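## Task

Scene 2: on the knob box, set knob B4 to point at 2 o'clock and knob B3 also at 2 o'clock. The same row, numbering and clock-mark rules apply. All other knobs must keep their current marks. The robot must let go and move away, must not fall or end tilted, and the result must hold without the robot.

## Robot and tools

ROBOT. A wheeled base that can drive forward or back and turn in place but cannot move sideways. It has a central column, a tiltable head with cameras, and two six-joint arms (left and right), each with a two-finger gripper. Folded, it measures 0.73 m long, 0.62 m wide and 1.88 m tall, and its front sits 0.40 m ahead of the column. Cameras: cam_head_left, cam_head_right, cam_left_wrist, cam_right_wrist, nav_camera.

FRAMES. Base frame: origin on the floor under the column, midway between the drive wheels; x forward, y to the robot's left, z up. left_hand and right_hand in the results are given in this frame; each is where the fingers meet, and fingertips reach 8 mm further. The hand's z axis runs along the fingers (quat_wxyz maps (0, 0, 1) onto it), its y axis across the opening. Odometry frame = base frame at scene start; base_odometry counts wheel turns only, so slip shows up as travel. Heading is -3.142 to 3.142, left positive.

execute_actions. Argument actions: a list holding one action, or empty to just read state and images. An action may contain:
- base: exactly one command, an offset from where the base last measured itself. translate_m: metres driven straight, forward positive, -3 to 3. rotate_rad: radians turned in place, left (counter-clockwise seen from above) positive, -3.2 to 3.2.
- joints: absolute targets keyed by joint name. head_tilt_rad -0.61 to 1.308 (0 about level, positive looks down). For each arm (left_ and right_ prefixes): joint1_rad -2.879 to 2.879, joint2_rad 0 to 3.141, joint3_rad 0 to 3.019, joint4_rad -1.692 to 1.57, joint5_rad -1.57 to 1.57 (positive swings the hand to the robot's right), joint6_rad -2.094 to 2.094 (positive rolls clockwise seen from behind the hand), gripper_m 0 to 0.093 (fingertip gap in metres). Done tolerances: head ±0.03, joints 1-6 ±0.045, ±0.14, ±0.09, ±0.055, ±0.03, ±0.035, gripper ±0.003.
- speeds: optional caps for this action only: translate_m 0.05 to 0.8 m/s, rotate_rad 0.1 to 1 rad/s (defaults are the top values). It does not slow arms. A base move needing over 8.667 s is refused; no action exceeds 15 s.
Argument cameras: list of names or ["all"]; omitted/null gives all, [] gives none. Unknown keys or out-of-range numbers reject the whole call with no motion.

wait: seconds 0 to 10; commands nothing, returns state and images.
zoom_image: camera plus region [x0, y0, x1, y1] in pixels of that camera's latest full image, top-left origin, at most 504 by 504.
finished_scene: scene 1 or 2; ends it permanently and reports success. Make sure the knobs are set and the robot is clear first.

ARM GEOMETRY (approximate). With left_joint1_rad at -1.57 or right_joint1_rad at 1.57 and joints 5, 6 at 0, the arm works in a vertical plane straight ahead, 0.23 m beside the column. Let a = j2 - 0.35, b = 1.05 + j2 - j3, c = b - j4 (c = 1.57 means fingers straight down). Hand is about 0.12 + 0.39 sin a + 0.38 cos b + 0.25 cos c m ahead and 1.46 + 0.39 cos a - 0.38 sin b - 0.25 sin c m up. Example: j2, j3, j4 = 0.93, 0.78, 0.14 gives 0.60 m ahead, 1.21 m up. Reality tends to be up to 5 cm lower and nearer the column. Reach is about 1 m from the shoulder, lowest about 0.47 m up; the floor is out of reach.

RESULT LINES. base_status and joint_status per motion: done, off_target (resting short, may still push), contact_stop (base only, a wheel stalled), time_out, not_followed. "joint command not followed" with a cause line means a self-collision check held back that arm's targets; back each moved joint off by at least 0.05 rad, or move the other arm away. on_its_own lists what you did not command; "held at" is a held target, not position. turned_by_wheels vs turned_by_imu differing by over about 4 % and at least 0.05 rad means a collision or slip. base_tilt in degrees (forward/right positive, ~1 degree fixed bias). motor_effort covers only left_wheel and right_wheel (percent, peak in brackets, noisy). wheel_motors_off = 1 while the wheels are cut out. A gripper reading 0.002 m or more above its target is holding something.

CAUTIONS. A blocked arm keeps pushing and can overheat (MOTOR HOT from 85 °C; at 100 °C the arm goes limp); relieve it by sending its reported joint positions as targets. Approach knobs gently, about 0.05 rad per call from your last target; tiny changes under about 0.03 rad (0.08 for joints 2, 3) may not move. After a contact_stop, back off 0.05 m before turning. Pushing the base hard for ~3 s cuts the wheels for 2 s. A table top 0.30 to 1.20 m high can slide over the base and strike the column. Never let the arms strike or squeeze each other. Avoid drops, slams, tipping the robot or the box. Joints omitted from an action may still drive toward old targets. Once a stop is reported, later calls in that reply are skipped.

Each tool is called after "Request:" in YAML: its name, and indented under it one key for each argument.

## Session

Request:
execute_actions:
  actions:
    - {"joints":{"head_tilt_rad":0.4}}
  cameras: ["cam_head_left","nav_camera"]

Scene clock: 0.83 s.
base_odometry: x=+0.000 y=+0.000 heading=+0.000 (m, m, rad; odometry frame)
turned_by_wheels: +0.000 (rad since the last result)
turned_by_imu: +0.000 (rad since the last result)
base_tilt: forward=+0.4 right=-0.3 (deg)
base_status: not commanded
joint_positions: head_tilt_rad=+0.419 left_joint1_rad=-1.570 left_joint2_rad=+0.878 left_joint3_rad=+0.422 left_joint4_rad=-0.985 left_joint5_rad=+0.033 left_joint6_rad=+0.078 left_gripper_m=+0.094 right_joint1_rad=+1.567 right_joint2_rad=+0.883 right_joint3_rad=+0.360 right_joint4_rad=-0.945 right_joint5_rad=+0.062 right_joint6_rad=-0.085 right_gripper_m=+0.095
joint_status: all done
wheel_motors_off: 0
motor_effort: left_wheel=+0(1) right_wheel=+5(4) (%)
left_hand: x=+0.1496 y=+0.2190 z=+1.2576 quat_wxyz=(+0.442, -0.027, -0.896, +0.032) (m; base frame)
right_hand: x=+0.1221 y=-0.2368 z=+1.2612 quat_wxyz=(+0.455, +0.050, -0.889, +0.009) (m; base frame)
pictures: cam_head_left, nav_camera
Images, in order (width x height): cam_head_left 504x504, nav_camera 504x504.

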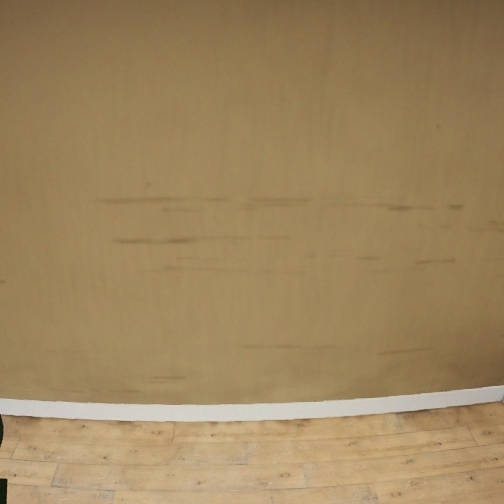

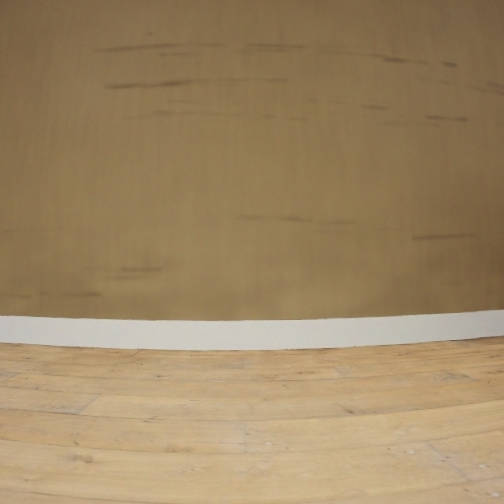

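Request:
execute_actions:
  actions:
    - {"base":{"rotate_rad":-1.5}}

Scene clock: 6.67 s.
base_odometry: x=+0.000 y=+0.000 heading=-1.499 (m, m, rad; odometry frame)
turned_by_wheels: -1.499 (rad since the last result)
turned_by_imu: -1.491 (rad since the last result)
base_tilt: forward=+0.4 right=-0.3 (deg)
base_status: done
joint_positions: head_tilt_rad=+0.419 left_joint1_rad=-1.570 left_joint2_rad=+0.878 left_joint3_rad=+0.422 left_joint4_rad=-0.985 left_joint5_rad=+0.033 left_joint6_rad=+0.078 left_gripper_m=+0.094 right_joint1_rad=+1.567 right_joint2_rad=+0.883 right_joint3_rad=+0.360 right_joint4_rad=-0.945 right_joint5_rad=+0.062 right_joint6_rad=-0.085 right_gripper_m=+0.095
joint_status: not commanded
wheel_motors_off: 0
motor_effort: left_wheel=+5(37) right_wheel=-5(43) (%)
left_hand: x=+0.1496 y=+0.2190 z=+1.2576 quat_wxyz=(+0.442, -0.027, -0.896, +0.032) (m; base frame)
right_hand: x=+0.1221 y=-0.2368 z=+1.2612 quat_wxyz=(+0.455, +0.050, -0.889, +0.009) (m; base frame)
pictures: cam_head_left, cam_head_right, cam_left_wrist, cam_right_wrist, nav_camera
Images, in order (width x height): cam_head_left 504x504, cam_head_right 504x504, cam_left_wrist 504x504, cam_right_wrist 504x504, nav_camera 504x504.

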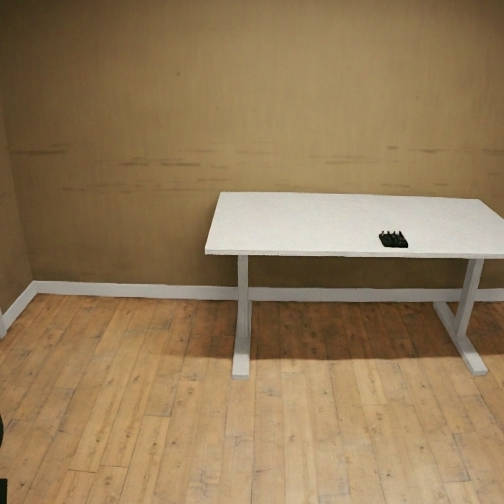

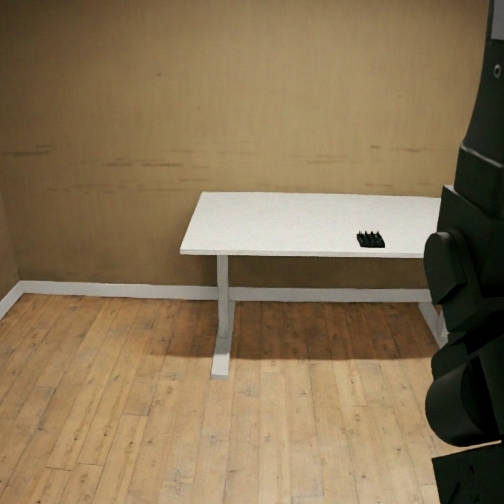

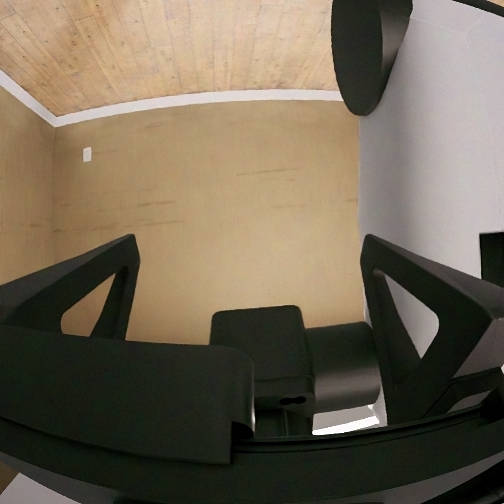

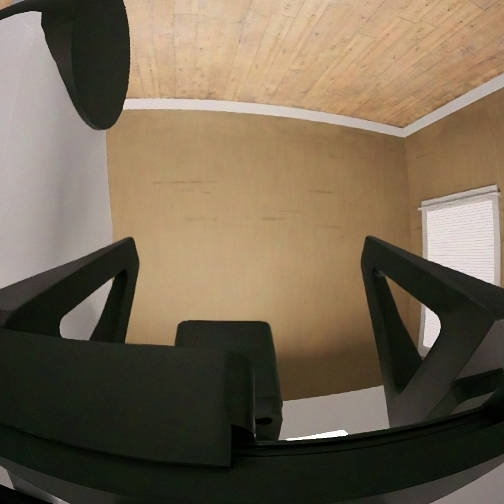

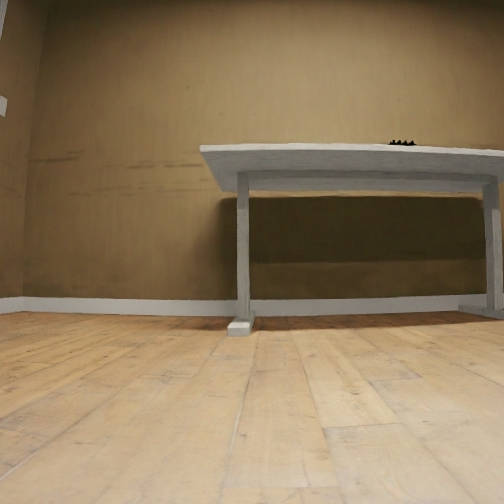

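Request:
execute_actions:
  actions:
    - {"base":{"rotate_rad":-0.28}}
  cameras: []

Request:
execute_actions:
  actions:
    - {"base":{"translate_m":1.2},"joints":{"head_tilt_rad":0.8,"right_joint1_rad":1.57,"right_joint2_rad":1.52,"right_joint3_rad":1.29,"right_joint4_rad":-0.27,"right_joint5_rad":0,"right_joint6_rad":0,"right_gripper_m":0.024}}
  cameras: ["cam_head_right","nav_camera","cam_right_wrist"]

Scene clock: 11.70 s.
base_odometry: x=+0.000 y=+0.000 heading=-1.778 (m, m, rad; odometry frame)
turned_by_wheels: -0.279 (rad since the last result)
turned_by_imu: -0.278 (rad since the last result)
base_tilt: forward=+0.5 right=-0.3 (deg)
base_status: done
joint_positions: head_tilt_rad=+0.419 left_joint1_rad=-1.570 left_joint2_rad=+0.878 left_joint3_rad=+0.422 left_joint4_rad=-0.985 left_joint5_rad=+0.033 left_joint6_rad=+0.078 left_gripper_m=+0.094 right_joint1_rad=+1.567 right_joint2_rad=+0.883 right_joint3_rad=+0.360 right_joint4_rad=-0.945 right_joint5_rad=+0.062 right_joint6_rad=-0.085 right_gripper_m=+0.095
joint_status: not commanded
wheel_motors_off: 0
motor_effort: left_wheel=+5(29) right_wheel=-5(29) (%)
left_hand: x=+0.1496 y=+0.2190 z=+1.2576 quat_wxyz=(+0.442, -0.027, -0.896, +0.032) (m; base frame)
right_hand: x=+0.1221 y=-0.2368 z=+1.2612 quat_wxyz=(+0.455, +0.050, -0.889, +0.009) (m; base frame)
pictures: none
No camera images: the call's "cameras" was empty. Leave "cameras" out to get every camera's image.

Scene clock: 15.23 s.
base_odometry: x=-0.247 y=-1.174 heading=-1.778 (m, m, rad; odometry frame)
turned_by_wheels: +0.000 (rad since the last result)
turned_by_imu: +0.000 (rad since the last result)
base_tilt: forward=+0.5 right=-0.3 (deg)
base_status: done
joint_positions: head_tilt_rad=+0.803 left_joint1_rad=-1.570 left_joint2_rad=+0.878 left_joint3_rad=+0.422 left_joint4_rad=-0.985 left_joint5_rad=+0.033 left_joint6_rad=+0.078 left_gripper_m=+0.094 right_joint1_rad=+1.567 right_joint2_rad=+1.507 right_joint3_rad=+1.284 right_joint4_rad=-0.273 right_joint5_rad=+0.004 right_joint6_rad=-0.012 right_gripper_m=+0.024
joint_status: all done
wheel_motors_off: 0
motor_effort: left_wheel=+0(58) right_wheel=+1(48) (%)
left_hand: x=+0.1498 y=+0.2190 z=+1.2575 quat_wxyz=(+0.442, -0.027, -0.896, +0.032) (m; base frame)
right_hand: x=+0.5961 y=-0.2286 z=+0.9987 quat_wxyz=(-0.013, +0.005, -1.000, +0.004) (m; base frame)
pictures: cam_head_right, cam_right_wrist, nav_camera
Images, in order (width x height): cam_head_right 504x504, cam_right_wrist 504x504, nav_camera 504x504.

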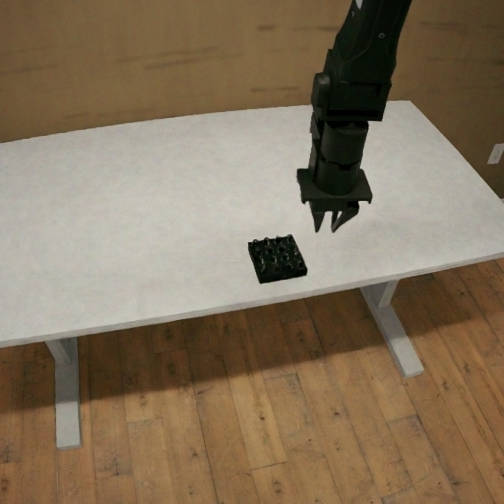

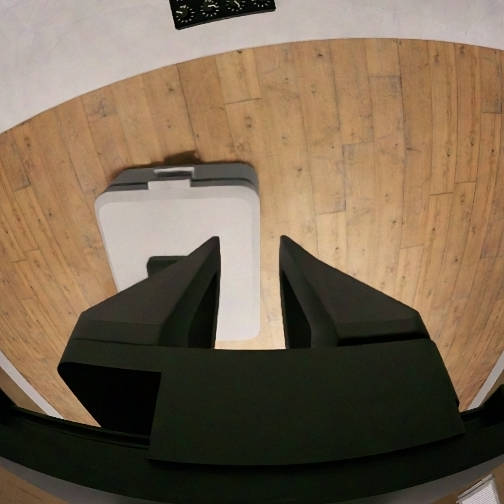

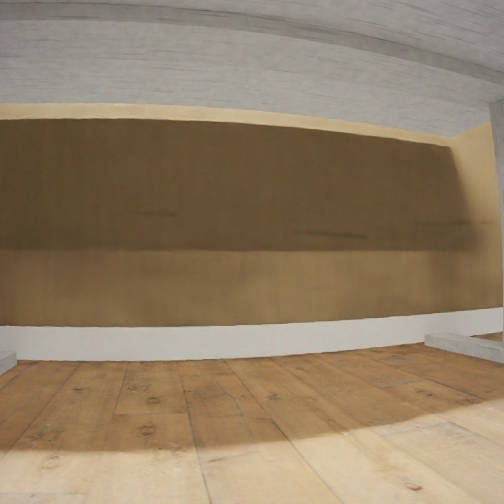

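Request:
execute_actions:
  actions:
    - {"base":{"translate_m":0.13},"joints":{"head_tilt_rad":1.0,"right_joint2_rad":1.92,"right_joint3_rad":1.62,"right_joint4_rad":-0.22}}
  cameras: ["cam_head_right","cam_right_wrist"]

Request:
zoom_image:
  camera: "cam_right_wrist"
  region: [100,0,350,250]

Scene clock: 22.43 s.
base_odometry: x=-0.274 y=-1.302 heading=-1.778 (m, m, rad; odometry frame)
turned_by_wheels: +0.000 (rad since the last result)
turned_by_imu: +0.000 (rad since the last result)
base_tilt: forward=+0.5 right=-0.3 (deg)
base_status: done
joint_positions: head_tilt_rad=+1.001 left_joint1_rad=-1.570 left_joint2_rad=+0.878 left_joint3_rad=+0.422 left_joint4_rad=-0.985 left_joint5_rad=+0.033 left_joint6_rad=+0.078 left_gripper_m=+0.094 right_joint1_rad=+1.567 right_joint2_rad=+1.924 right_joint3_rad=+1.616 right_joint4_rad=-0.222 right_joint5_rad=+0.004 right_joint6_rad=-0.012 right_gripper_m=+0.024
joint_status: all done
wheel_motors_off: 0
motor_effort: left_wheel=+0(37) right_wheel=+0(38) (%)
left_hand: x=+0.1500 y=+0.2190 z=+1.2574 quat_wxyz=(+0.441, -0.027, -0.896, +0.032) (m; base frame)
right_hand: x=+0.5890 y=-0.2291 z=+0.8347 quat_wxyz=(+0.003, +0.005, -1.000, +0.003) (m; base frame)
pictures: cam_head_right, cam_right_wrist
Images, in order (width x height): cam_head_right 504x504, cam_right_wrist 504x504.

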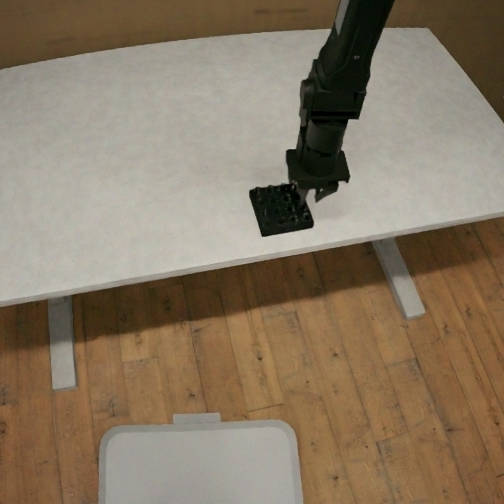

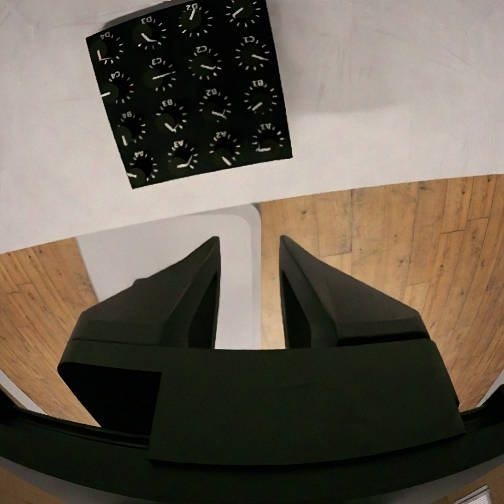

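Region (100, 0, 350, 250) of cam_right_wrist's 504x504 image, scaled by 2.016, with more detail than that image has.

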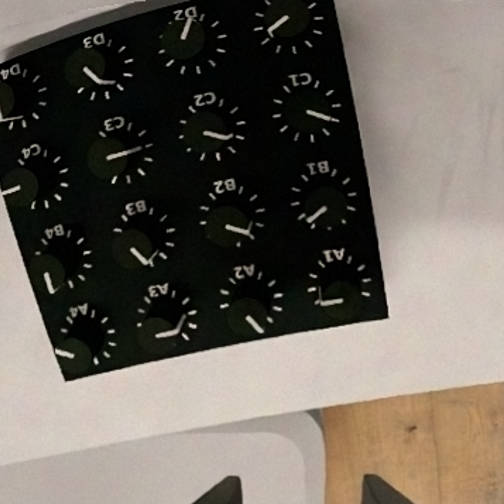

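Request:
execute_actions:
  actions:
    - {"base":{"rotate_rad":0.087},"joints":{"right_joint2_rad":2.03,"right_joint3_rad":1.73}}
  cameras: []

Request:
execute_actions:
  actions:
    - {"base":{"translate_m":0.025}}
  cameras: ["cam_right_wrist"]

Request:
execute_actions:
  actions:
    - {"joints":{"right_joint6_rad":-0.9}}
  cameras: ["cam_right_wrist"]

Scene clock: 28.00 s.
base_odometry: x=-0.274 y=-1.302 heading=-1.693 (m, m, rad; odometry frame)
turned_by_wheels: +0.085 (rad since the last result)
turned_by_imu: +0.086 (rad since the last result)
base_tilt: forward=+0.4 right=-0.1 (deg)
base_status: done
joint_positions: head_tilt_rad=+1.001 left_joint1_rad=-1.570 left_joint2_rad=+0.878 left_joint3_rad=+0.422 left_joint4_rad=-0.985 left_joint5_rad=+0.033 left_joint6_rad=+0.078 left_gripper_m=+0.094 right_joint1_rad=+1.572 right_joint2_rad=+2.009 right_joint3_rad=+1.725 right_joint4_rad=-0.222 right_joint5_rad=+0.003 right_joint6_rad=-0.012 right_gripper_m=+0.024
joint_status: all done
wheel_motors_off: 0
motor_effort: left_wheel=-1(40) right_wheel=+0(32) (%)
left_hand: x=+0.1500 y=+0.2190 z=+1.2574 quat_wxyz=(+0.441, -0.027, -0.896, +0.032) (m; base frame)
right_hand: x=+0.6018 y=-0.2247 z=+0.8040 quat_wxyz=(-0.009, +0.006, -1.000, +0.001) (m; base frame)
pictures: none
No camera images: the call's "cameras" was empty. Leave "cameras" out to get every camera's image.

Scene clock: 29.10 s.
base_odometry: x=-0.277 y=-1.327 heading=-1.692 (m, m, rad; odometry frame)
turned_by_wheels: +0.000 (rad since the last result)
turned_by_imu: +0.001 (rad since the last result)
base_tilt: forward=+0.5 right=-0.2 (deg)
base_status: done
joint_positions: head_tilt_rad=+1.001 left_joint1_rad=-1.570 left_joint2_rad=+0.878 left_joint3_rad=+0.422 left_joint4_rad=-0.985 left_joint5_rad=+0.033 left_joint6_rad=+0.078 left_gripper_m=+0.094 right_joint1_rad=+1.572 right_joint2_rad=+2.011 right_joint3_rad=+1.728 right_joint4_rad=-0.222 right_joint5_rad=+0.003 right_joint6_rad=-0.012 right_gripper_m=+0.024
joint_status: not commanded
wheel_motors_off: 0
motor_effort: left_wheel=+1(50) right_wheel=+1(42) (%)
left_hand: x=+0.1498 y=+0.2190 z=+1.2575 quat_wxyz=(+0.442, -0.027, -0.896, +0.032) (m; base frame)
right_hand: x=+0.6029 y=-0.2250 z=+0.8035 quat_wxyz=(-0.010, +0.006, -1.000, +0.001) (m; base frame)
pictures: cam_right_wrist
Images, in order (width x height): cam_right_wrist 504x504.

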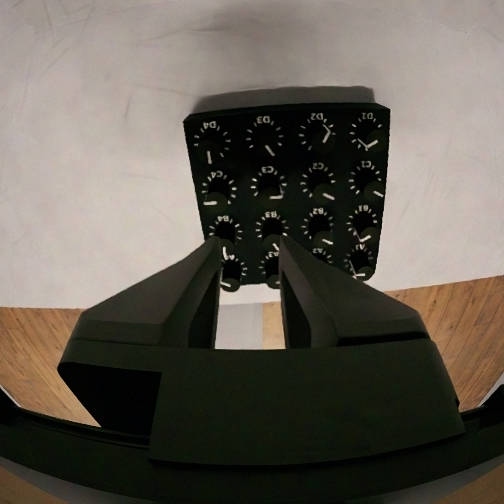

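Scene clock: 30.47 s.
base_odometry: x=-0.277 y=-1.327 heading=-1.692 (m, m, rad; odometry frame)
turned_by_wheels: +0.000 (rad since the last result)
turned_by_imu: +0.000 (rad since the last result)
base_tilt: forward=+0.5 right=-0.2 (deg)
base_status: not commanded
joint_positions: head_tilt_rad=+1.001 left_joint1_rad=-1.570 left_joint2_rad=+0.878 left_joint3_rad=+0.422 left_joint4_rad=-0.985 left_joint5_rad=+0.033 left_joint6_rad=+0.078 left_gripper_m=+0.094 right_joint1_rad=+1.572 right_joint2_rad=+2.011 right_joint3_rad=+1.728 right_joint4_rad=-0.222 right_joint5_rad=+0.003 right_joint6_rad=-0.887 right_gripper_m=+0.024
joint_status: all done
wheel_motors_off: 0
motor_effort: left_wheel=+1(2) right_wheel=+1(1) (%)
left_hand: x=+0.1498 y=+0.2190 z=+1.2575 quat_wxyz=(+0.442, -0.027, -0.896, +0.032) (m; base frame)
right_hand: x=+0.6029 y=-0.2250 z=+0.8035 quat_wxyz=(-0.008, +0.429, -0.903, +0.005) (m; base frame)
pictures: cam_right_wrist
Images, in order (width x height): cam_right_wrist 504x504.

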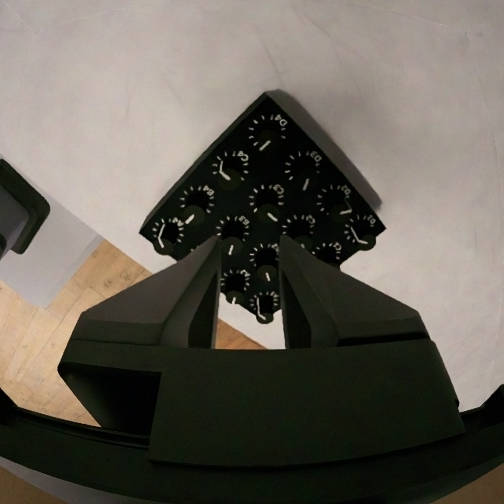

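Request:
execute_actions:
  actions:
    - {"base":{"rotate_rad":-0.022},"joints":{"right_joint2_rad":2.10,"right_joint3_rad":1.77}}
  cameras: ["cam_right_wrist"]

Request:
execute_actions:
  actions:
    - {"joints":{"right_joint6_rad":0}}
  cameras: ["cam_right_wrist"]

Scene clock: 35.97 s.
base_odometry: x=-0.277 y=-1.326 heading=-1.713 (m, m, rad; odometry frame)
turned_by_wheels: -0.021 (rad since the last result)
turned_by_imu: -0.021 (rad since the last result)
base_tilt: forward=+0.5 right=-0.2 (deg)
base_status: done
joint_positions: head_tilt_rad=+1.001 left_joint1_rad=-1.570 left_joint2_rad=+0.878 left_joint3_rad=+0.422 left_joint4_rad=-0.985 left_joint5_rad=+0.033 left_joint6_rad=+0.078 left_gripper_m=+0.094 right_joint1_rad=+1.568 right_joint2_rad=+2.089 right_joint3_rad=+1.768 right_joint4_rad=-0.222 right_joint5_rad=+0.002 right_joint6_rad=-0.887 right_gripper_m=+0.024
joint_status: all done
wheel_motors_off: 0
motor_effort: left_wheel=+1(33) right_wheel=-1(23) (%)
left_hand: x=+0.1498 y=+0.2190 z=+1.2575 quat_wxyz=(+0.442, -0.027, -0.896, +0.032) (m; base frame)
right_hand: x=+0.5749 y=-0.2285 z=+0.7704 quat_wxyz=(+0.010, +0.428, -0.904, -0.002) (m; base frame)
pictures: cam_right_wrist
Images, in order (width x height): cam_right_wrist 504x504.

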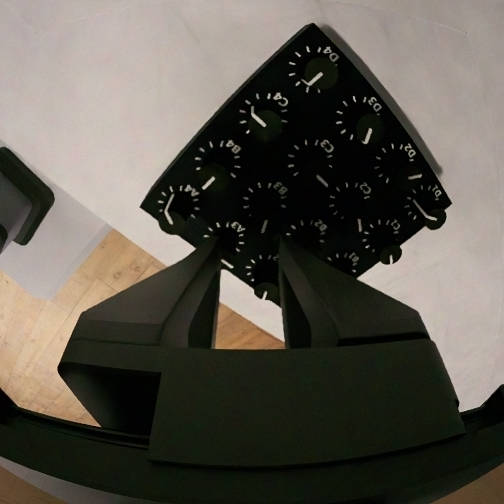

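Scene clock: 37.33 s.
base_odometry: x=-0.277 y=-1.326 heading=-1.713 (m, m, rad; odometry frame)
turned_by_wheels: +0.000 (rad since the last result)
turned_by_imu: +0.000 (rad since the last result)
base_tilt: forward=+0.5 right=-0.2 (deg)
base_status: not commanded
joint_positions: head_tilt_rad=+1.001 left_joint1_rad=-1.570 left_joint2_rad=+0.878 left_joint3_rad=+0.422 left_joint4_rad=-0.985 left_joint5_rad=+0.033 left_joint6_rad=+0.078 left_gripper_m=+0.094 right_joint1_rad=+1.568 right_joint2_rad=+2.089 right_joint3_rad=+1.768 right_joint4_rad=-0.222 right_joint5_rad=+0.002 right_joint6_rad=-0.013 right_gripper_m=+0.024
joint_status: all done
wheel_motors_off: 0
motor_effort: left_wheel=+1(1) right_wheel=-1(1) (%)
left_hand: x=+0.1498 y=+0.2190 z=+1.2575 quat_wxyz=(+0.442, -0.027, -0.896, +0.032) (m; base frame)
right_hand: x=+0.5749 y=-0.2285 z=+0.7704 quat_wxyz=(+0.010, +0.006, -1.000, +0.003) (m; base frame)
pictures: cam_right_wrist
Images, in order (width x height): cam_right_wrist 504x504.

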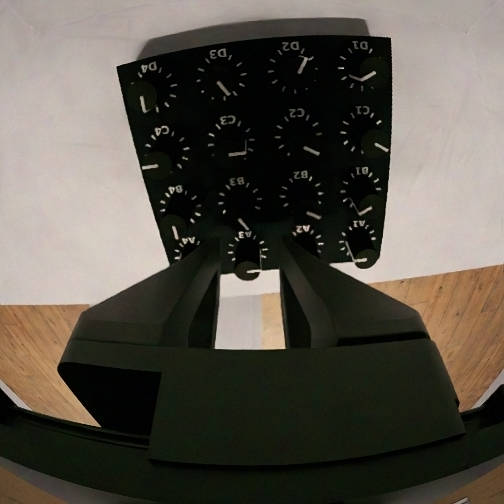

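Request:
execute_actions:
  actions:
    - {"base":{"rotate_rad":0.009}}
  cameras: []

Request:
execute_actions:
  actions:
    - {"base":{"translate_m":0.011}}
  cameras: ["cam_right_wrist"]

Request:
execute_actions:
  actions:
    - {"joints":{"right_joint6_rad":-0.9}}
  cameras: ["cam_right_wrist"]

Scene clock: 42.93 s.
base_odometry: x=-0.277 y=-1.327 heading=-1.706 (m, m, rad; odometry frame)
turned_by_wheels: +0.008 (rad since the last result)
turned_by_imu: +0.008 (rad since the last result)
base_tilt: forward=+0.5 right=-0.2 (deg)
base_status: done
joint_positions: head_tilt_rad=+1.001 left_joint1_rad=-1.570 left_joint2_rad=+0.878 left_joint3_rad=+0.422 left_joint4_rad=-0.985 left_joint5_rad=+0.033 left_joint6_rad=+0.078 left_gripper_m=+0.094 right_joint1_rad=+1.571 right_joint2_rad=+2.089 right_joint3_rad=+1.768 right_joint4_rad=-0.222 right_joint5_rad=+0.002 right_joint6_rad=-0.013 right_gripper_m=+0.024
joint_status: not commanded
wheel_motors_off: 0
motor_effort: left_wheel=-1(39) right_wheel=+0(36) (%)
left_hand: x=+0.1496 y=+0.2190 z=+1.2576 quat_wxyz=(+0.442, -0.027, -0.896, +0.032) (m; base frame)
right_hand: x=+0.5749 y=-0.2259 z=+0.7704 quat_wxyz=(+0.010, +0.007, -1.000, +0.001) (m; base frame)
pictures: none
No camera images: the call's "cameras" was empty. Leave "cameras" out to get every camera's image.

Scene clock: 43.63 s.
base_odometry: x=-0.279 y=-1.337 heading=-1.705 (m, m, rad; odometry frame)
turned_by_wheels: +0.001 (rad since the last result)
turned_by_imu: +0.001 (rad since the last result)
base_tilt: forward=+0.4 right=-0.2 (deg)
base_status: done
joint_positions: head_tilt_rad=+1.001 left_joint1_rad=-1.570 left_joint2_rad=+0.878 left_joint3_rad=+0.424 left_joint4_rad=-0.985 left_joint5_rad=+0.033 left_joint6_rad=+0.078 left_gripper_m=+0.094 right_joint1_rad=+1.571 right_joint2_rad=+2.089 right_joint3_rad=+1.770 right_joint4_rad=-0.222 right_joint5_rad=+0.002 right_joint6_rad=-0.013 right_gripper_m=+0.024
joint_status: not commanded
wheel_motors_off: 0
motor_effort: left_wheel=+1(50) right_wheel=+0(45) (%)
left_hand: x=+0.1508 y=+0.2190 z=+1.2572 quat_wxyz=(+0.441, -0.027, -0.897, +0.032) (m; base frame)
right_hand: x=+0.5761 y=-0.2259 z=+0.7706 quat_wxyz=(+0.009, +0.007, -1.000, +0.001) (m; base frame)
pictures: cam_right_wrist
Images, in order (width x height): cam_right_wrist 504x504.

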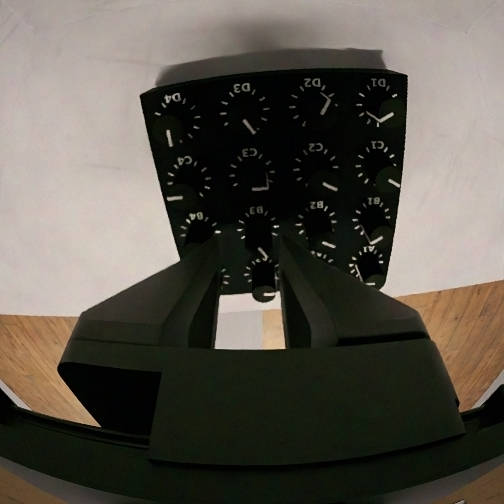

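Scene clock: 45.00 s.
base_odometry: x=-0.279 y=-1.337 heading=-1.705 (m, m, rad; odometry frame)
turned_by_wheels: +0.000 (rad since the last result)
turned_by_imu: +0.000 (rad since the last result)
base_tilt: forward=+0.4 right=-0.2 (deg)
base_status: not commanded
joint_positions: head_tilt_rad=+1.001 left_joint1_rad=-1.570 left_joint2_rad=+0.878 left_joint3_rad=+0.424 left_joint4_rad=-0.985 left_joint5_rad=+0.033 left_joint6_rad=+0.078 left_gripper_m=+0.094 right_joint1_rad=+1.571 right_joint2_rad=+2.089 right_joint3_rad=+1.770 right_joint4_rad=-0.222 right_joint5_rad=+0.002 right_joint6_rad=-0.887 right_gripper_m=+0.024
joint_status: all done
wheel_motors_off: 0
motor_effort: left_wheel=+2(2) right_wheel=-1(0) (%)
left_hand: x=+0.1508 y=+0.2190 z=+1.2572 quat_wxyz=(+0.441, -0.027, -0.897, +0.032) (m; base frame)
right_hand: x=+0.5761 y=-0.2259 z=+0.7706 quat_wxyz=(+0.008, +0.429, -0.903, -0.003) (m; base frame)
pictures: cam_right_wrist
Images, in order (width x height): cam_right_wrist 504x504.

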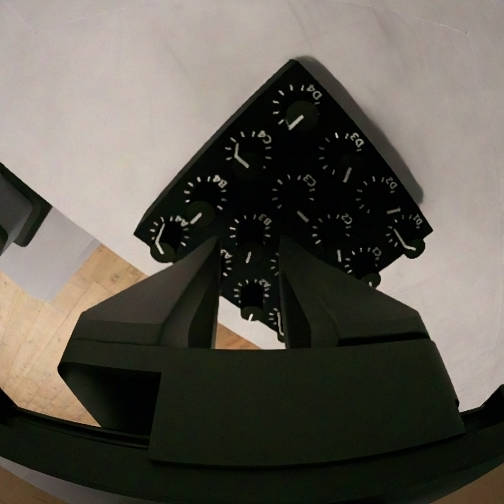

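Request:
execute_actions:
  actions:
    - {"joints":{"right_joint2_rad":2.148,"right_joint3_rad":1.81}}
  cameras: ["cam_right_wrist"]

Scene clock: 49.93 s.
base_odometry: x=-0.279 y=-1.337 heading=-1.705 (m, m, rad; odometry frame)
turned_by_wheels: +0.000 (rad since the last result)
turned_by_imu: +0.000 (rad since the last result)
base_tilt: forward=+0.4 right=-0.3 (deg)
base_status: not commanded
joint_positions: head_tilt_rad=+1.001 left_joint1_rad=-1.570 left_joint2_rad=+0.878 left_joint3_rad=+0.424 left_joint4_rad=-0.985 left_joint5_rad=+0.033 left_joint6_rad=+0.078 left_gripper_m=+0.094 right_joint1_rad=+1.571 right_joint2_rad=+2.108 right_joint3_rad=+1.795 right_joint4_rad=-0.223 right_joint5_rad=+0.002 right_joint6_rad=-0.887 right_gripper_m=+0.024
joint_status: all done
wheel_motors_off: 0
motor_effort: left_wheel=+4(4) right_wheel=+0(1) (%)
left_hand: x=+0.1506 y=+0.2190 z=+1.2572 quat_wxyz=(+0.441, -0.027, -0.897, +0.032) (m; base frame)
right_hand: x=+0.5785 y=-0.2259 z=+0.7638 quat_wxyz=(+0.006, +0.429, -0.903, -0.001) (m; base frame)
pictures: cam_right_wrist
Images, in order (width x height): cam_right_wrist 504x504.

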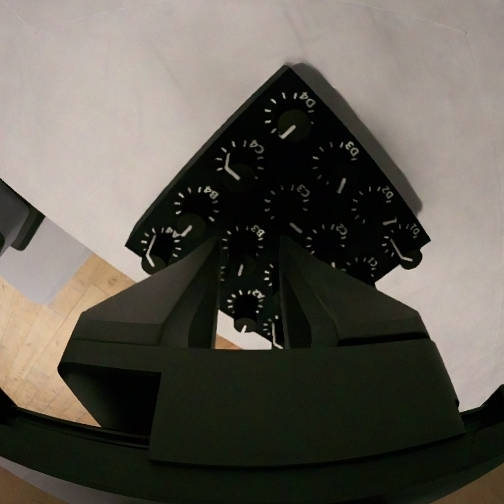

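Request:
execute_actions:
  actions:
    - {"joints":{"right_joint2_rad":2.165,"right_joint3_rad":1.815}}
  cameras: ["cam_right_wrist"]

Request:
execute_actions:
  actions:
    - {"joints":{"right_gripper_m":0.004}}
  cameras: []

Scene clock: 54.33 s.
base_odometry: x=-0.279 y=-1.337 heading=-1.705 (m, m, rad; odometry frame)
turned_by_wheels: +0.000 (rad since the last result)
turned_by_imu: +0.000 (rad since the last result)
base_tilt: forward=+0.4 right=-0.3 (deg)
base_status: not commanded
joint_positions: head_tilt_rad=+1.001 left_joint1_rad=-1.570 left_joint2_rad=+0.878 left_joint3_rad=+0.424 left_joint4_rad=-0.985 left_joint5_rad=+0.033 left_joint6_rad=+0.078 left_gripper_m=+0.094 right_joint1_rad=+1.571 right_joint2_rad=+2.108 right_joint3_rad=+1.795 right_joint4_rad=-0.223 right_joint5_rad=+0.002 right_joint6_rad=-0.887 right_gripper_m=+0.024
joint_status: all done
wheel_motors_off: 0
motor_effort: left_wheel=+4(3) right_wheel=+0(1) (%)
left_hand: x=+0.1506 y=+0.2190 z=+1.2572 quat_wxyz=(+0.441, -0.027, -0.897, +0.032) (m; base frame)
right_hand: x=+0.5788 y=-0.2259 z=+0.7639 quat_wxyz=(+0.006, +0.429, -0.903, -0.001) (m; base frame)
pictures: cam_right_wrist
Images, in order (width x height): cam_right_wrist 504x504.

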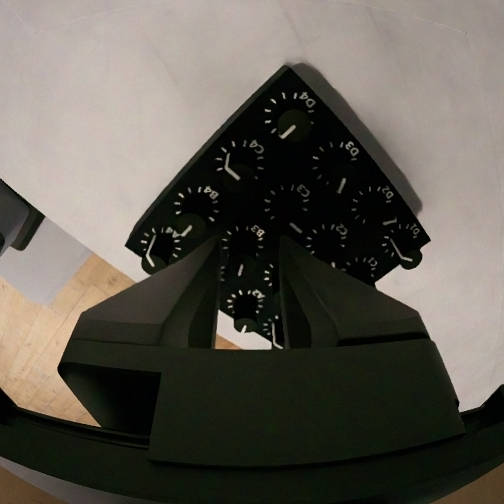

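Scene clock: 54.80 s.
base_odometry: x=-0.279 y=-1.337 heading=-1.705 (m, m, rad; odometry frame)
turned_by_wheels: +0.000 (rad since the last result)
turned_by_imu: +0.000 (rad since the last result)
base_tilt: forward=+0.4 right=-0.3 (deg)
base_status: not commanded
joint_positions: head_tilt_rad=+1.001 left_joint1_rad=-1.570 left_joint2_rad=+0.878 left_joint3_rad=+0.424 left_joint4_rad=-0.985 left_joint5_rad=+0.033 left_joint6_rad=+0.078 left_gripper_m=+0.094 right_joint1_rad=+1.573 right_joint2_rad=+2.112 right_joint3_rad=+1.799 right_joint4_rad=-0.225 right_joint5_rad=-0.002 right_joint6_rad=-0.888 right_gripper_m=+0.007
joint_status: right_gripper_m off_target (ended at +0.007, target +0.004)
wheel_motors_off: 0
motor_effort: left_wheel=+4(4) right_wheel=-1(1) (%)
left_hand: x=+0.1506 y=+0.2190 z=+1.2572 quat_wxyz=(+0.441, -0.027, -0.897, +0.032) (m; base frame)
right_hand: x=+0.5781 y=-0.2235 z=+0.7624 quat_wxyz=(+0.005, +0.430, -0.903, -0.005) (m; base frame)
pictures: none
No camera images: the call's "cameras" was empty. Leave "cameras" out to get every camera's image.

Request:
execute_actions:
  actions:
    - {"joints":{"right_gripper_m":0.022}}
  cameras: []

Request:
execute_actions:
  actions:
    - {"base":{"translate_m":-0.005}}
  cameras: []

Request:
execute_actions:
  actions:
    - {"base":{"rotate_rad":-0.006}}
  cameras: ["cam_right_wrist"]

Scene clock: 58.60 s.
base_odometry: x=-0.279 y=-1.337 heading=-1.705 (m, m, rad; odometry frame)
turned_by_wheels: +0.000 (rad since the last result)
turned_by_imu: +0.000 (rad since the last result)
base_tilt: forward=+0.4 right=-0.3 (deg)
base_status: not commanded
joint_positions: head_tilt_rad=+1.001 left_joint1_rad=-1.570 left_joint2_rad=+0.878 left_joint3_rad=+0.424 left_joint4_rad=-0.985 left_joint5_rad=+0.033 left_joint6_rad=+0.078 left_gripper_m=+0.094 right_joint1_rad=+1.571 right_joint2_rad=+2.131 right_joint3_rad=+1.806 right_joint4_rad=-0.221 right_joint5_rad=+0.002 right_joint6_rad=-0.888 right_gripper_m=+0.022
joint_status: all done
wheel_motors_off: 0
motor_effort: left_wheel=+3(4) right_wheel=-2(2) (%)
left_hand: x=+0.1506 y=+0.2190 z=+1.2572 quat_wxyz=(+0.441, -0.027, -0.897, +0.032) (m; base frame)
right_hand: x=+0.5696 y=-0.2258 z=+0.7543 quat_wxyz=(+0.011, +0.430, -0.903, -0.004) (m; base frame)
pictures: none
No camera images: the call's "cameras" was empty. Leave "cameras" out to get every camera's image.

Scene clock: 59.40 s.
base_odometry: x=-0.278 y=-1.332 heading=-1.706 (m, m, rad; odometry frame)
turned_by_wheels: -0.001 (rad since the last result)
turned_by_imu: -0.001 (rad since the last result)
base_tilt: forward=+0.5 right=-0.2 (deg)
base_status: done
joint_positions: head_tilt_rad=+1.002 left_joint1_rad=-1.570 left_joint2_rad=+0.878 left_joint3_rad=+0.421 left_joint4_rad=-0.985 left_joint5_rad=+0.033 left_joint6_rad=+0.078 left_gripper_m=+0.094 right_joint1_rad=+1.571 right_joint2_rad=+2.133 right_joint3_rad=+1.811 right_joint4_rad=-0.220 right_joint5_rad=+0.002 right_joint6_rad=-0.888 right_gripper_m=+0.022
joint_status: not commanded
wheel_motors_off: 0
motor_effort: left_wheel=-1(39) right_wheel=+1(57) (%)
left_hand: x=+0.1490 y=+0.2190 z=+1.2577 quat_wxyz=(+0.442, -0.027, -0.896, +0.032) (m; base frame)
right_hand: x=+0.5716 y=-0.2258 z=+0.7538 quat_wxyz=(+0.009, +0.430, -0.903, -0.003) (m; base frame)
pictures: none
No camera images: the call's "cameras" was empty. Leave "cameras" out to get every camera's image.

Scene clock: 60.03 s.
base_odometry: x=-0.278 y=-1.332 heading=-1.711 (m, m, rad; odometry frame)
turned_by_wheels: -0.005 (rad since the last result)
turned_by_imu: -0.005 (rad since the last result)
base_tilt: forward=+0.4 right=-0.3 (deg)
base_status: done
joint_positions: head_tilt_rad=+1.002 left_joint1_rad=-1.570 left_joint2_rad=+0.878 left_joint3_rad=+0.421 left_joint4_rad=-0.985 left_joint5_rad=+0.033 left_joint6_rad=+0.078 left_gripper_m=+0.094 right_joint1_rad=+1.571 right_joint2_rad=+2.133 right_joint3_rad=+1.811 right_joint4_rad=-0.220 right_joint5_rad=-0.002 right_joint6_rad=-0.888 right_gripper_m=+0.022
joint_status: not commanded
wheel_motors_off: 0
motor_effort: left_wheel=+1(30) right_wheel=+0(28) (%)
left_hand: x=+0.1490 y=+0.2190 z=+1.2577 quat_wxyz=(+0.442, -0.027, -0.896, +0.032) (m; base frame)
right_hand: x=+0.5716 y=-0.2247 z=+0.7538 quat_wxyz=(+0.008, +0.430, -0.903, -0.005) (m; base frame)
pictures: cam_right_wrist
Images, in order (width x height): cam_right_wrist 504x504.

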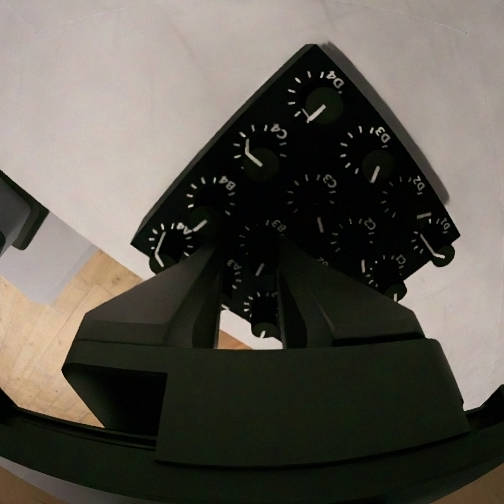

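Request:
execute_actions:
  actions:
    - {"base":{"translate_m":0.004},"joints":{"right_gripper_m":0.004}}
  cameras: ["cam_right_wrist"]

Request:
execute_actions:
  actions:
    - {"joints":{"right_joint6_rad":0.6}}
  cameras: []

Request:
execute_actions:
  actions:
    - {"joints":{"right_gripper_m":0.018}}
  cameras: []

Request:
execute_actions:
  actions:
    - {"joints":{"right_joint2_rad":2.03,"right_joint3_rad":1.72}}
  cameras: []

Request:
execute_actions:
  actions:
    - {"base":{"translate_m":-0.05},"joints":{"right_joint6_rad":0}}
  cameras: ["cam_right_wrist"]

Scene clock: 66.73 s.
base_odometry: x=-0.278 y=-1.336 heading=-1.710 (m, m, rad; odometry frame)
turned_by_wheels: +0.001 (rad since the last result)
turned_by_imu: +0.001 (rad since the last result)
base_tilt: forward=+0.5 right=-0.3 (deg)
base_status: done
joint_positions: head_tilt_rad=+1.002 left_joint1_rad=-1.570 left_joint2_rad=+0.878 left_joint3_rad=+0.421 left_joint4_rad=-0.985 left_joint5_rad=+0.033 left_joint6_rad=+0.078 left_gripper_m=+0.094 right_joint1_rad=+1.570 right_joint2_rad=+2.134 right_joint3_rad=+1.811 right_joint4_rad=-0.223 right_joint5_rad=+0.003 right_joint6_rad=-0.888 right_gripper_m=+0.010
joint_status: right_gripper_m off_target (ended at +0.010, target +0.004)
wheel_motors_off: 0
motor_effort: left_wheel=+0(45) right_wheel=+0(51) (%)
left_hand: x=+0.1494 y=+0.2190 z=+1.2576 quat_wxyz=(+0.442, -0.027, -0.896, +0.032) (m; base frame)
right_hand: x=+0.5700 y=-0.2269 z=+0.7533 quat_wxyz=(+0.011, +0.429, -0.903, -0.003) (m; base frame)
pictures: cam_right_wrist
Images, in order (width x height): cam_right_wrist 504x504.

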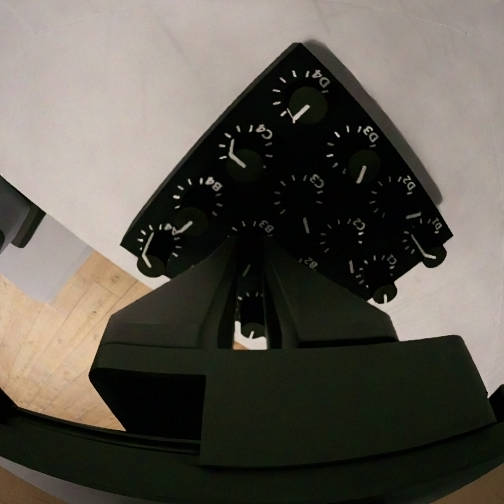

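Scene clock: 68.43 s.
base_odometry: x=-0.278 y=-1.336 heading=-1.710 (m, m, rad; odometry frame)
turned_by_wheels: +0.000 (rad since the last result)
turned_by_imu: +0.000 (rad since the last result)
base_tilt: forward=+0.4 right=-0.3 (deg)
base_status: not commanded
joint_positions: head_tilt_rad=+1.002 left_joint1_rad=-1.570 left_joint2_rad=+0.878 left_joint3_rad=+0.421 left_joint4_rad=-0.985 left_joint5_rad=+0.033 left_joint6_rad=+0.078 left_gripper_m=+0.094 right_joint1_rad=+1.571 right_joint2_rad=+2.134 right_joint3_rad=+1.811 right_joint4_rad=-0.224 right_joint5_rad=-0.002 right_joint6_rad=+0.586 right_gripper_m=+0.010
joint_status: all done
wheel_motors_off: 0
motor_effort: left_wheel=+0(0) right_wheel=+0(0) (%)
left_hand: x=+0.1494 y=+0.2190 z=+1.2576 quat_wxyz=(+0.442, -0.027, -0.896, +0.032) (m; base frame)
right_hand: x=+0.5698 y=-0.2251 z=+0.7533 quat_wxyz=(+0.012, -0.289, -0.957, +0.002) (m; base frame)
pictures: none
No camera images: the call's "cameras" was empty. Leave "cameras" out to get every camera's image.

Scene clock: 68.90 s.
base_odometry: x=-0.278 y=-1.336 heading=-1.710 (m, m, rad; odometry frame)
turned_by_wheels: +0.000 (rad since the last result)
turned_by_imu: +0.000 (rad since the last result)
base_tilt: forward=+0.4 right=-0.4 (deg)
base_status: not commanded
joint_positions: head_tilt_rad=+1.002 left_joint1_rad=-1.570 left_joint2_rad=+0.878 left_joint3_rad=+0.421 left_joint4_rad=-0.985 left_joint5_rad=+0.033 left_joint6_rad=+0.078 left_gripper_m=+0.094 right_joint1_rad=+1.571 right_joint2_rad=+2.135 right_joint3_rad=+1.811 right_joint4_rad=-0.224 right_joint5_rad=-0.002 right_joint6_rad=+0.586 right_gripper_m=+0.018
joint_status: all done
wheel_motors_off: 0
motor_effort: left_wheel=+1(0) right_wheel=+0(0) (%)
left_hand: x=+0.1494 y=+0.2190 z=+1.2576 quat_wxyz=(+0.442, -0.027, -0.896, +0.032) (m; base frame)
right_hand: x=+0.5690 y=-0.2251 z=+0.7528 quat_wxyz=(+0.012, -0.289, -0.957, +0.003) (m; base frame)
pictures: none
No camera images: the call's "cameras" was empty. Leave "cameras" out to get every camera's image.

Scene clock: 69.80 s.
base_odometry: x=-0.278 y=-1.336 heading=-1.710 (m, m, rad; odometry frame)
turned_by_wheels: +0.000 (rad since the last result)
turned_by_imu: +0.000 (rad since the last result)
base_tilt: forward=+0.4 right=-0.3 (deg)
base_status: not commanded
joint_positions: head_tilt_rad=+1.002 left_joint1_rad=-1.570 left_joint2_rad=+0.878 left_joint3_rad=+0.421 left_joint4_rad=-0.985 left_joint5_rad=+0.033 left_joint6_rad=+0.078 left_gripper_m=+0.094 right_joint1_rad=+1.571 right_joint2_rad=+2.045 right_joint3_rad=+1.715 right_joint4_rad=-0.218 right_joint5_rad=-0.002 right_joint6_rad=+0.587 right_gripper_m=+0.018
joint_status: all done
wheel_motors_off: 0
motor_effort: left_wheel=+1(1) right_wheel=+0(1) (%)
left_hand: x=+0.1494 y=+0.2190 z=+1.2576 quat_wxyz=(+0.442, -0.027, -0.896, +0.032) (m; base frame)
right_hand: x=+0.5731 y=-0.2251 z=+0.7866 quat_wxyz=(+0.012, -0.289, -0.957, +0.003) (m; base frame)
pictures: none
No camera images: the call's "cameras" was empty. Leave "cameras" out to get every camera's image.

Scene clock: 70.97 s.
base_odometry: x=-0.271 y=-1.287 heading=-1.711 (m, m, rad; odometry frame)
turned_by_wheels: -0.001 (rad since the last result)
turned_by_imu: -0.001 (rad since the last result)
base_tilt: forward=+0.4 right=-0.3 (deg)
base_status: done
joint_positions: head_tilt_rad=+1.002 left_joint1_rad=-1.570 left_joint2_rad=+0.878 left_joint3_rad=+0.419 left_joint4_rad=-0.985 left_joint5_rad=+0.033 left_joint6_rad=+0.078 left_gripper_m=+0.094 right_joint1_rad=+1.571 right_joint2_rad=+2.043 right_joint3_rad=+1.715 right_joint4_rad=-0.218 right_joint5_rad=-0.002 right_joint6_rad=+0.013 right_gripper_m=+0.018
joint_status: all done
wheel_motors_off: 0
motor_effort: left_wheel=-1(53) right_wheel=+1(47) (%)
left_hand: x=+0.1482 y=+0.2190 z=+1.2580 quat_wxyz=(+0.443, -0.027, -0.896, +0.032) (m; base frame)
right_hand: x=+0.5741 y=-0.2251 z=+0.7873 quat_wxyz=(+0.011, -0.006, -1.000, -0.001) (m; base frame)
pictures: cam_right_wrist
Images, in order (width x height): cam_right_wrist 504x504.

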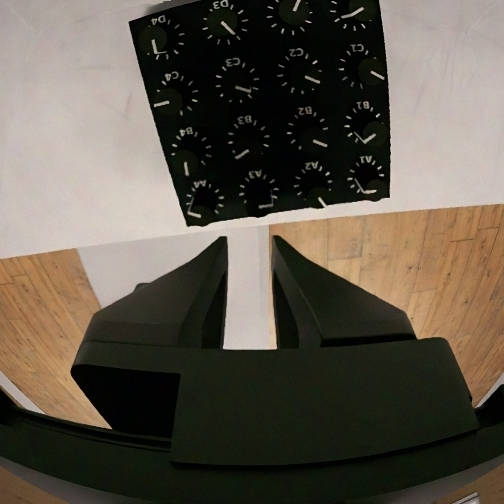

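Request:
zoom_image:
  camera: "cam_right_wrist"
  region: [130,0,400,240]

Region (130, 0, 400, 240) of cam_right_wrist's 504x504 image, scaled by 1.867, with more detail than that image has.

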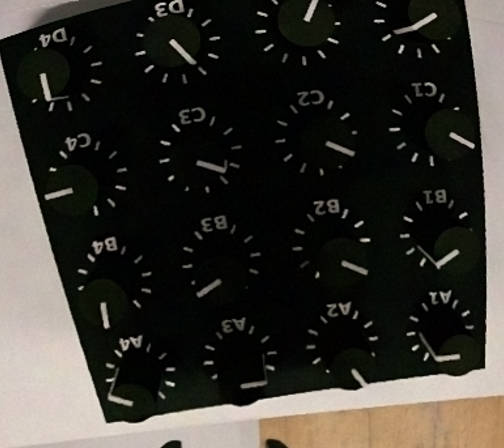

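Request:
execute_actions:
  actions:
    - {"base":{"rotate_rad":0.007},"joints":{"right_joint2_rad":2.10,"right_joint3_rad":1.77,"right_gripper_m":0.02}}
  cameras: []

Request:
execute_actions:
  actions:
    - {"base":{"translate_m":0.074}}
  cameras: ["cam_right_wrist"]

Request:
execute_actions:
  actions:
    - {"joints":{"right_joint6_rad":0.8}}
  cameras: ["cam_right_wrist"]

Scene clock: 78.47 s.
base_odometry: x=-0.271 y=-1.287 heading=-1.706 (m, m, rad; odometry frame)
turned_by_wheels: +0.006 (rad since the last result)
turned_by_imu: +0.006 (rad since the last result)
base_tilt: forward=+0.5 right=-0.1 (deg)
base_status: done
joint_positions: head_tilt_rad=+1.002 left_joint1_rad=-1.570 left_joint2_rad=+0.878 left_joint3_rad=+0.419 left_joint4_rad=-0.985 left_joint5_rad=+0.033 left_joint6_rad=+0.078 left_gripper_m=+0.094 right_joint1_rad=+1.571 right_joint2_rad=+2.072 right_joint3_rad=+1.763 right_joint4_rad=-0.218 right_joint5_rad=-0.002 right_joint6_rad=+0.013 right_gripper_m=+0.020
joint_status: all done
wheel_motors_off: 0
motor_effort: left_wheel=-1(38) right_wheel=+0(29) (%)
left_hand: x=+0.1482 y=+0.2190 z=+1.2580 quat_wxyz=(+0.443, -0.027, -0.896, +0.032) (m; base frame)
right_hand: x=+0.5844 y=-0.2248 z=+0.7778 quat_wxyz=(+0.002, -0.006, -1.000, -0.001) (m; base frame)
pictures: none
No camera images: the call's "cameras" was empty. Leave "cameras" out to get every camera's image.

Scene clock: 79.87 s.
base_odometry: x=-0.281 y=-1.361 heading=-1.705 (m, m, rad; odometry frame)
turned_by_wheels: +0.001 (rad since the last result)
turned_by_imu: +0.001 (rad since the last result)
base_tilt: forward=+0.5 right=-0.3 (deg)
base_status: done
joint_positions: head_tilt_rad=+1.002 left_joint1_rad=-1.570 left_joint2_rad=+0.878 left_joint3_rad=+0.422 left_joint4_rad=-0.985 left_joint5_rad=+0.033 left_joint6_rad=+0.078 left_gripper_m=+0.094 right_joint1_rad=+1.571 right_joint2_rad=+2.080 right_joint3_rad=+1.767 right_joint4_rad=-0.218 right_joint5_rad=-0.002 right_joint6_rad=+0.013 right_gripper_m=+0.020
joint_status: not commanded
wheel_motors_off: 0
motor_effort: left_wheel=+2(55) right_wheel=-1(47) (%)
left_hand: x=+0.1498 y=+0.2190 z=+1.2575 quat_wxyz=(+0.442, -0.027, -0.896, +0.032) (m; base frame)
right_hand: x=+0.5816 y=-0.2248 z=+0.7745 quat_wxyz=(+0.004, -0.006, -1.000, -0.001) (m; base frame)
pictures: cam_right_wrist
Images, in order (width x height): cam_right_wrist 504x504.

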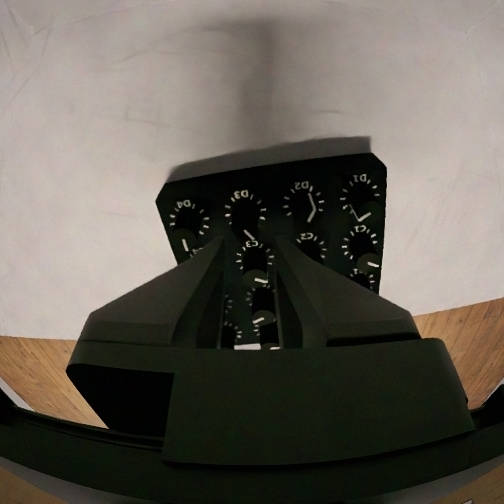

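Scene clock: 81.20 s.
base_odometry: x=-0.281 y=-1.361 heading=-1.705 (m, m, rad; odometry frame)
turned_by_wheels: +0.000 (rad since the last result)
turned_by_imu: +0.000 (rad since the last result)
base_tilt: forward=+0.4 right=-0.3 (deg)
base_status: not commanded
joint_positions: head_tilt_rad=+1.002 left_joint1_rad=-1.570 left_joint2_rad=+0.878 left_joint3_rad=+0.422 left_joint4_rad=-0.985 left_joint5_rad=+0.033 left_joint6_rad=+0.078 left_gripper_m=+0.094 right_joint1_rad=+1.571 right_joint2_rad=+2.080 right_joint3_rad=+1.767 right_joint4_rad=-0.218 right_joint5_rad=-0.002 right_joint6_rad=+0.787 right_gripper_m=+0.020
joint_status: all done
wheel_motors_off: 0
motor_effort: left_wheel=+2(1) right_wheel=-1(1) (%)
left_hand: x=+0.1498 y=+0.2190 z=+1.2575 quat_wxyz=(+0.442, -0.027, -0.896, +0.032) (m; base frame)
right_hand: x=+0.5816 y=-0.2248 z=+0.7745 quat_wxyz=(+0.004, -0.383, -0.924, +0.000) (m; base frame)
pictures: cam_right_wrist
Images, in order (width x height): cam_right_wrist 504x504.

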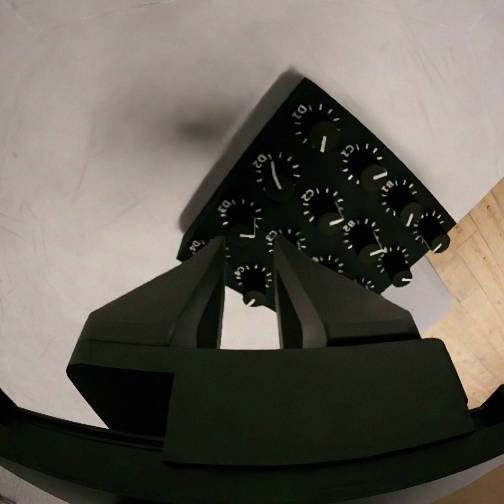

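Request:
execute_actions:
  actions:
    - {"base":{"translate_m":-0.026}}
  cameras: ["cam_right_wrist"]

Request:
execute_actions:
  actions:
    - {"joints":{"right_joint2_rad":2.13,"right_joint3_rad":1.795}}
  cameras: ["cam_right_wrist"]

Scene clock: 86.70 s.
base_odometry: x=-0.278 y=-1.335 heading=-1.706 (m, m, rad; odometry frame)
turned_by_wheels: -0.002 (rad since the last result)
turned_by_imu: -0.001 (rad since the last result)
base_tilt: forward=+0.5 right=-0.3 (deg)
base_status: done
joint_positions: head_tilt_rad=+1.002 left_joint1_rad=-1.570 left_joint2_rad=+0.877 left_joint3_rad=+0.420 left_joint4_rad=-0.985 left_joint5_rad=+0.033 left_joint6_rad=+0.078 left_gripper_m=+0.094 right_joint1_rad=+1.571 right_joint2_rad=+2.082 right_joint3_rad=+1.767 right_joint4_rad=-0.218 right_joint5_rad=-0.002 right_joint6_rad=+0.787 right_gripper_m=+0.020
joint_status: not commanded
wheel_motors_off: 0
motor_effort: left_wheel=-1(49) right_wheel=+1(59) (%)
left_hand: x=+0.1489 y=+0.2190 z=+1.2578 quat_wxyz=(+0.442, -0.027, -0.896, +0.032) (m; base frame)
right_hand: x=+0.5800 y=-0.2248 z=+0.7733 quat_wxyz=(+0.005, -0.383, -0.924, +0.001) (m; base frame)
pictures: cam_right_wrist
Images, in order (width x height): cam_right_wrist 504x504.

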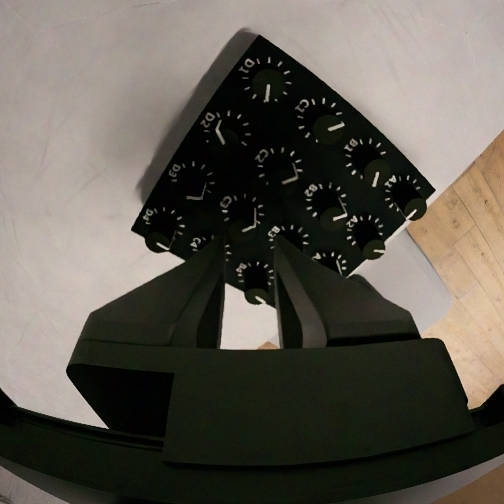

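Scene clock: 87.33 s.
base_odometry: x=-0.278 y=-1.335 heading=-1.706 (m, m, rad; odometry frame)
turned_by_wheels: +0.000 (rad since the last result)
turned_by_imu: +0.000 (rad since the last result)
base_tilt: forward=+0.5 right=-0.3 (deg)
base_status: not commanded
joint_positions: head_tilt_rad=+1.002 left_joint1_rad=-1.570 left_joint2_rad=+0.877 left_joint3_rad=+0.420 left_joint4_rad=-0.985 left_joint5_rad=+0.033 left_joint6_rad=+0.078 left_gripper_m=+0.094 right_joint1_rad=+1.571 right_joint2_rad=+2.102 right_joint3_rad=+1.783 right_joint4_rad=-0.218 right_joint5_rad=-0.002 right_joint6_rad=+0.787 right_gripper_m=+0.020
joint_status: all done
wheel_motors_off: 0
motor_effort: left_wheel=-2(2) right_wheel=+1(2) (%)
left_hand: x=+0.1489 y=+0.2190 z=+1.2578 quat_wxyz=(+0.442, -0.027, -0.896, +0.032) (m; base frame)
right_hand: x=+0.5765 y=-0.2248 z=+0.7657 quat_wxyz=(+0.007, -0.383, -0.924, +0.001) (m; base frame)
pictures: cam_right_wrist
Images, in order (width x height): cam_right_wrist 504x504.

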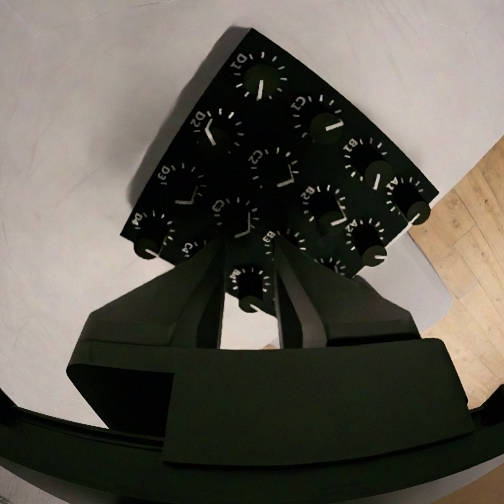

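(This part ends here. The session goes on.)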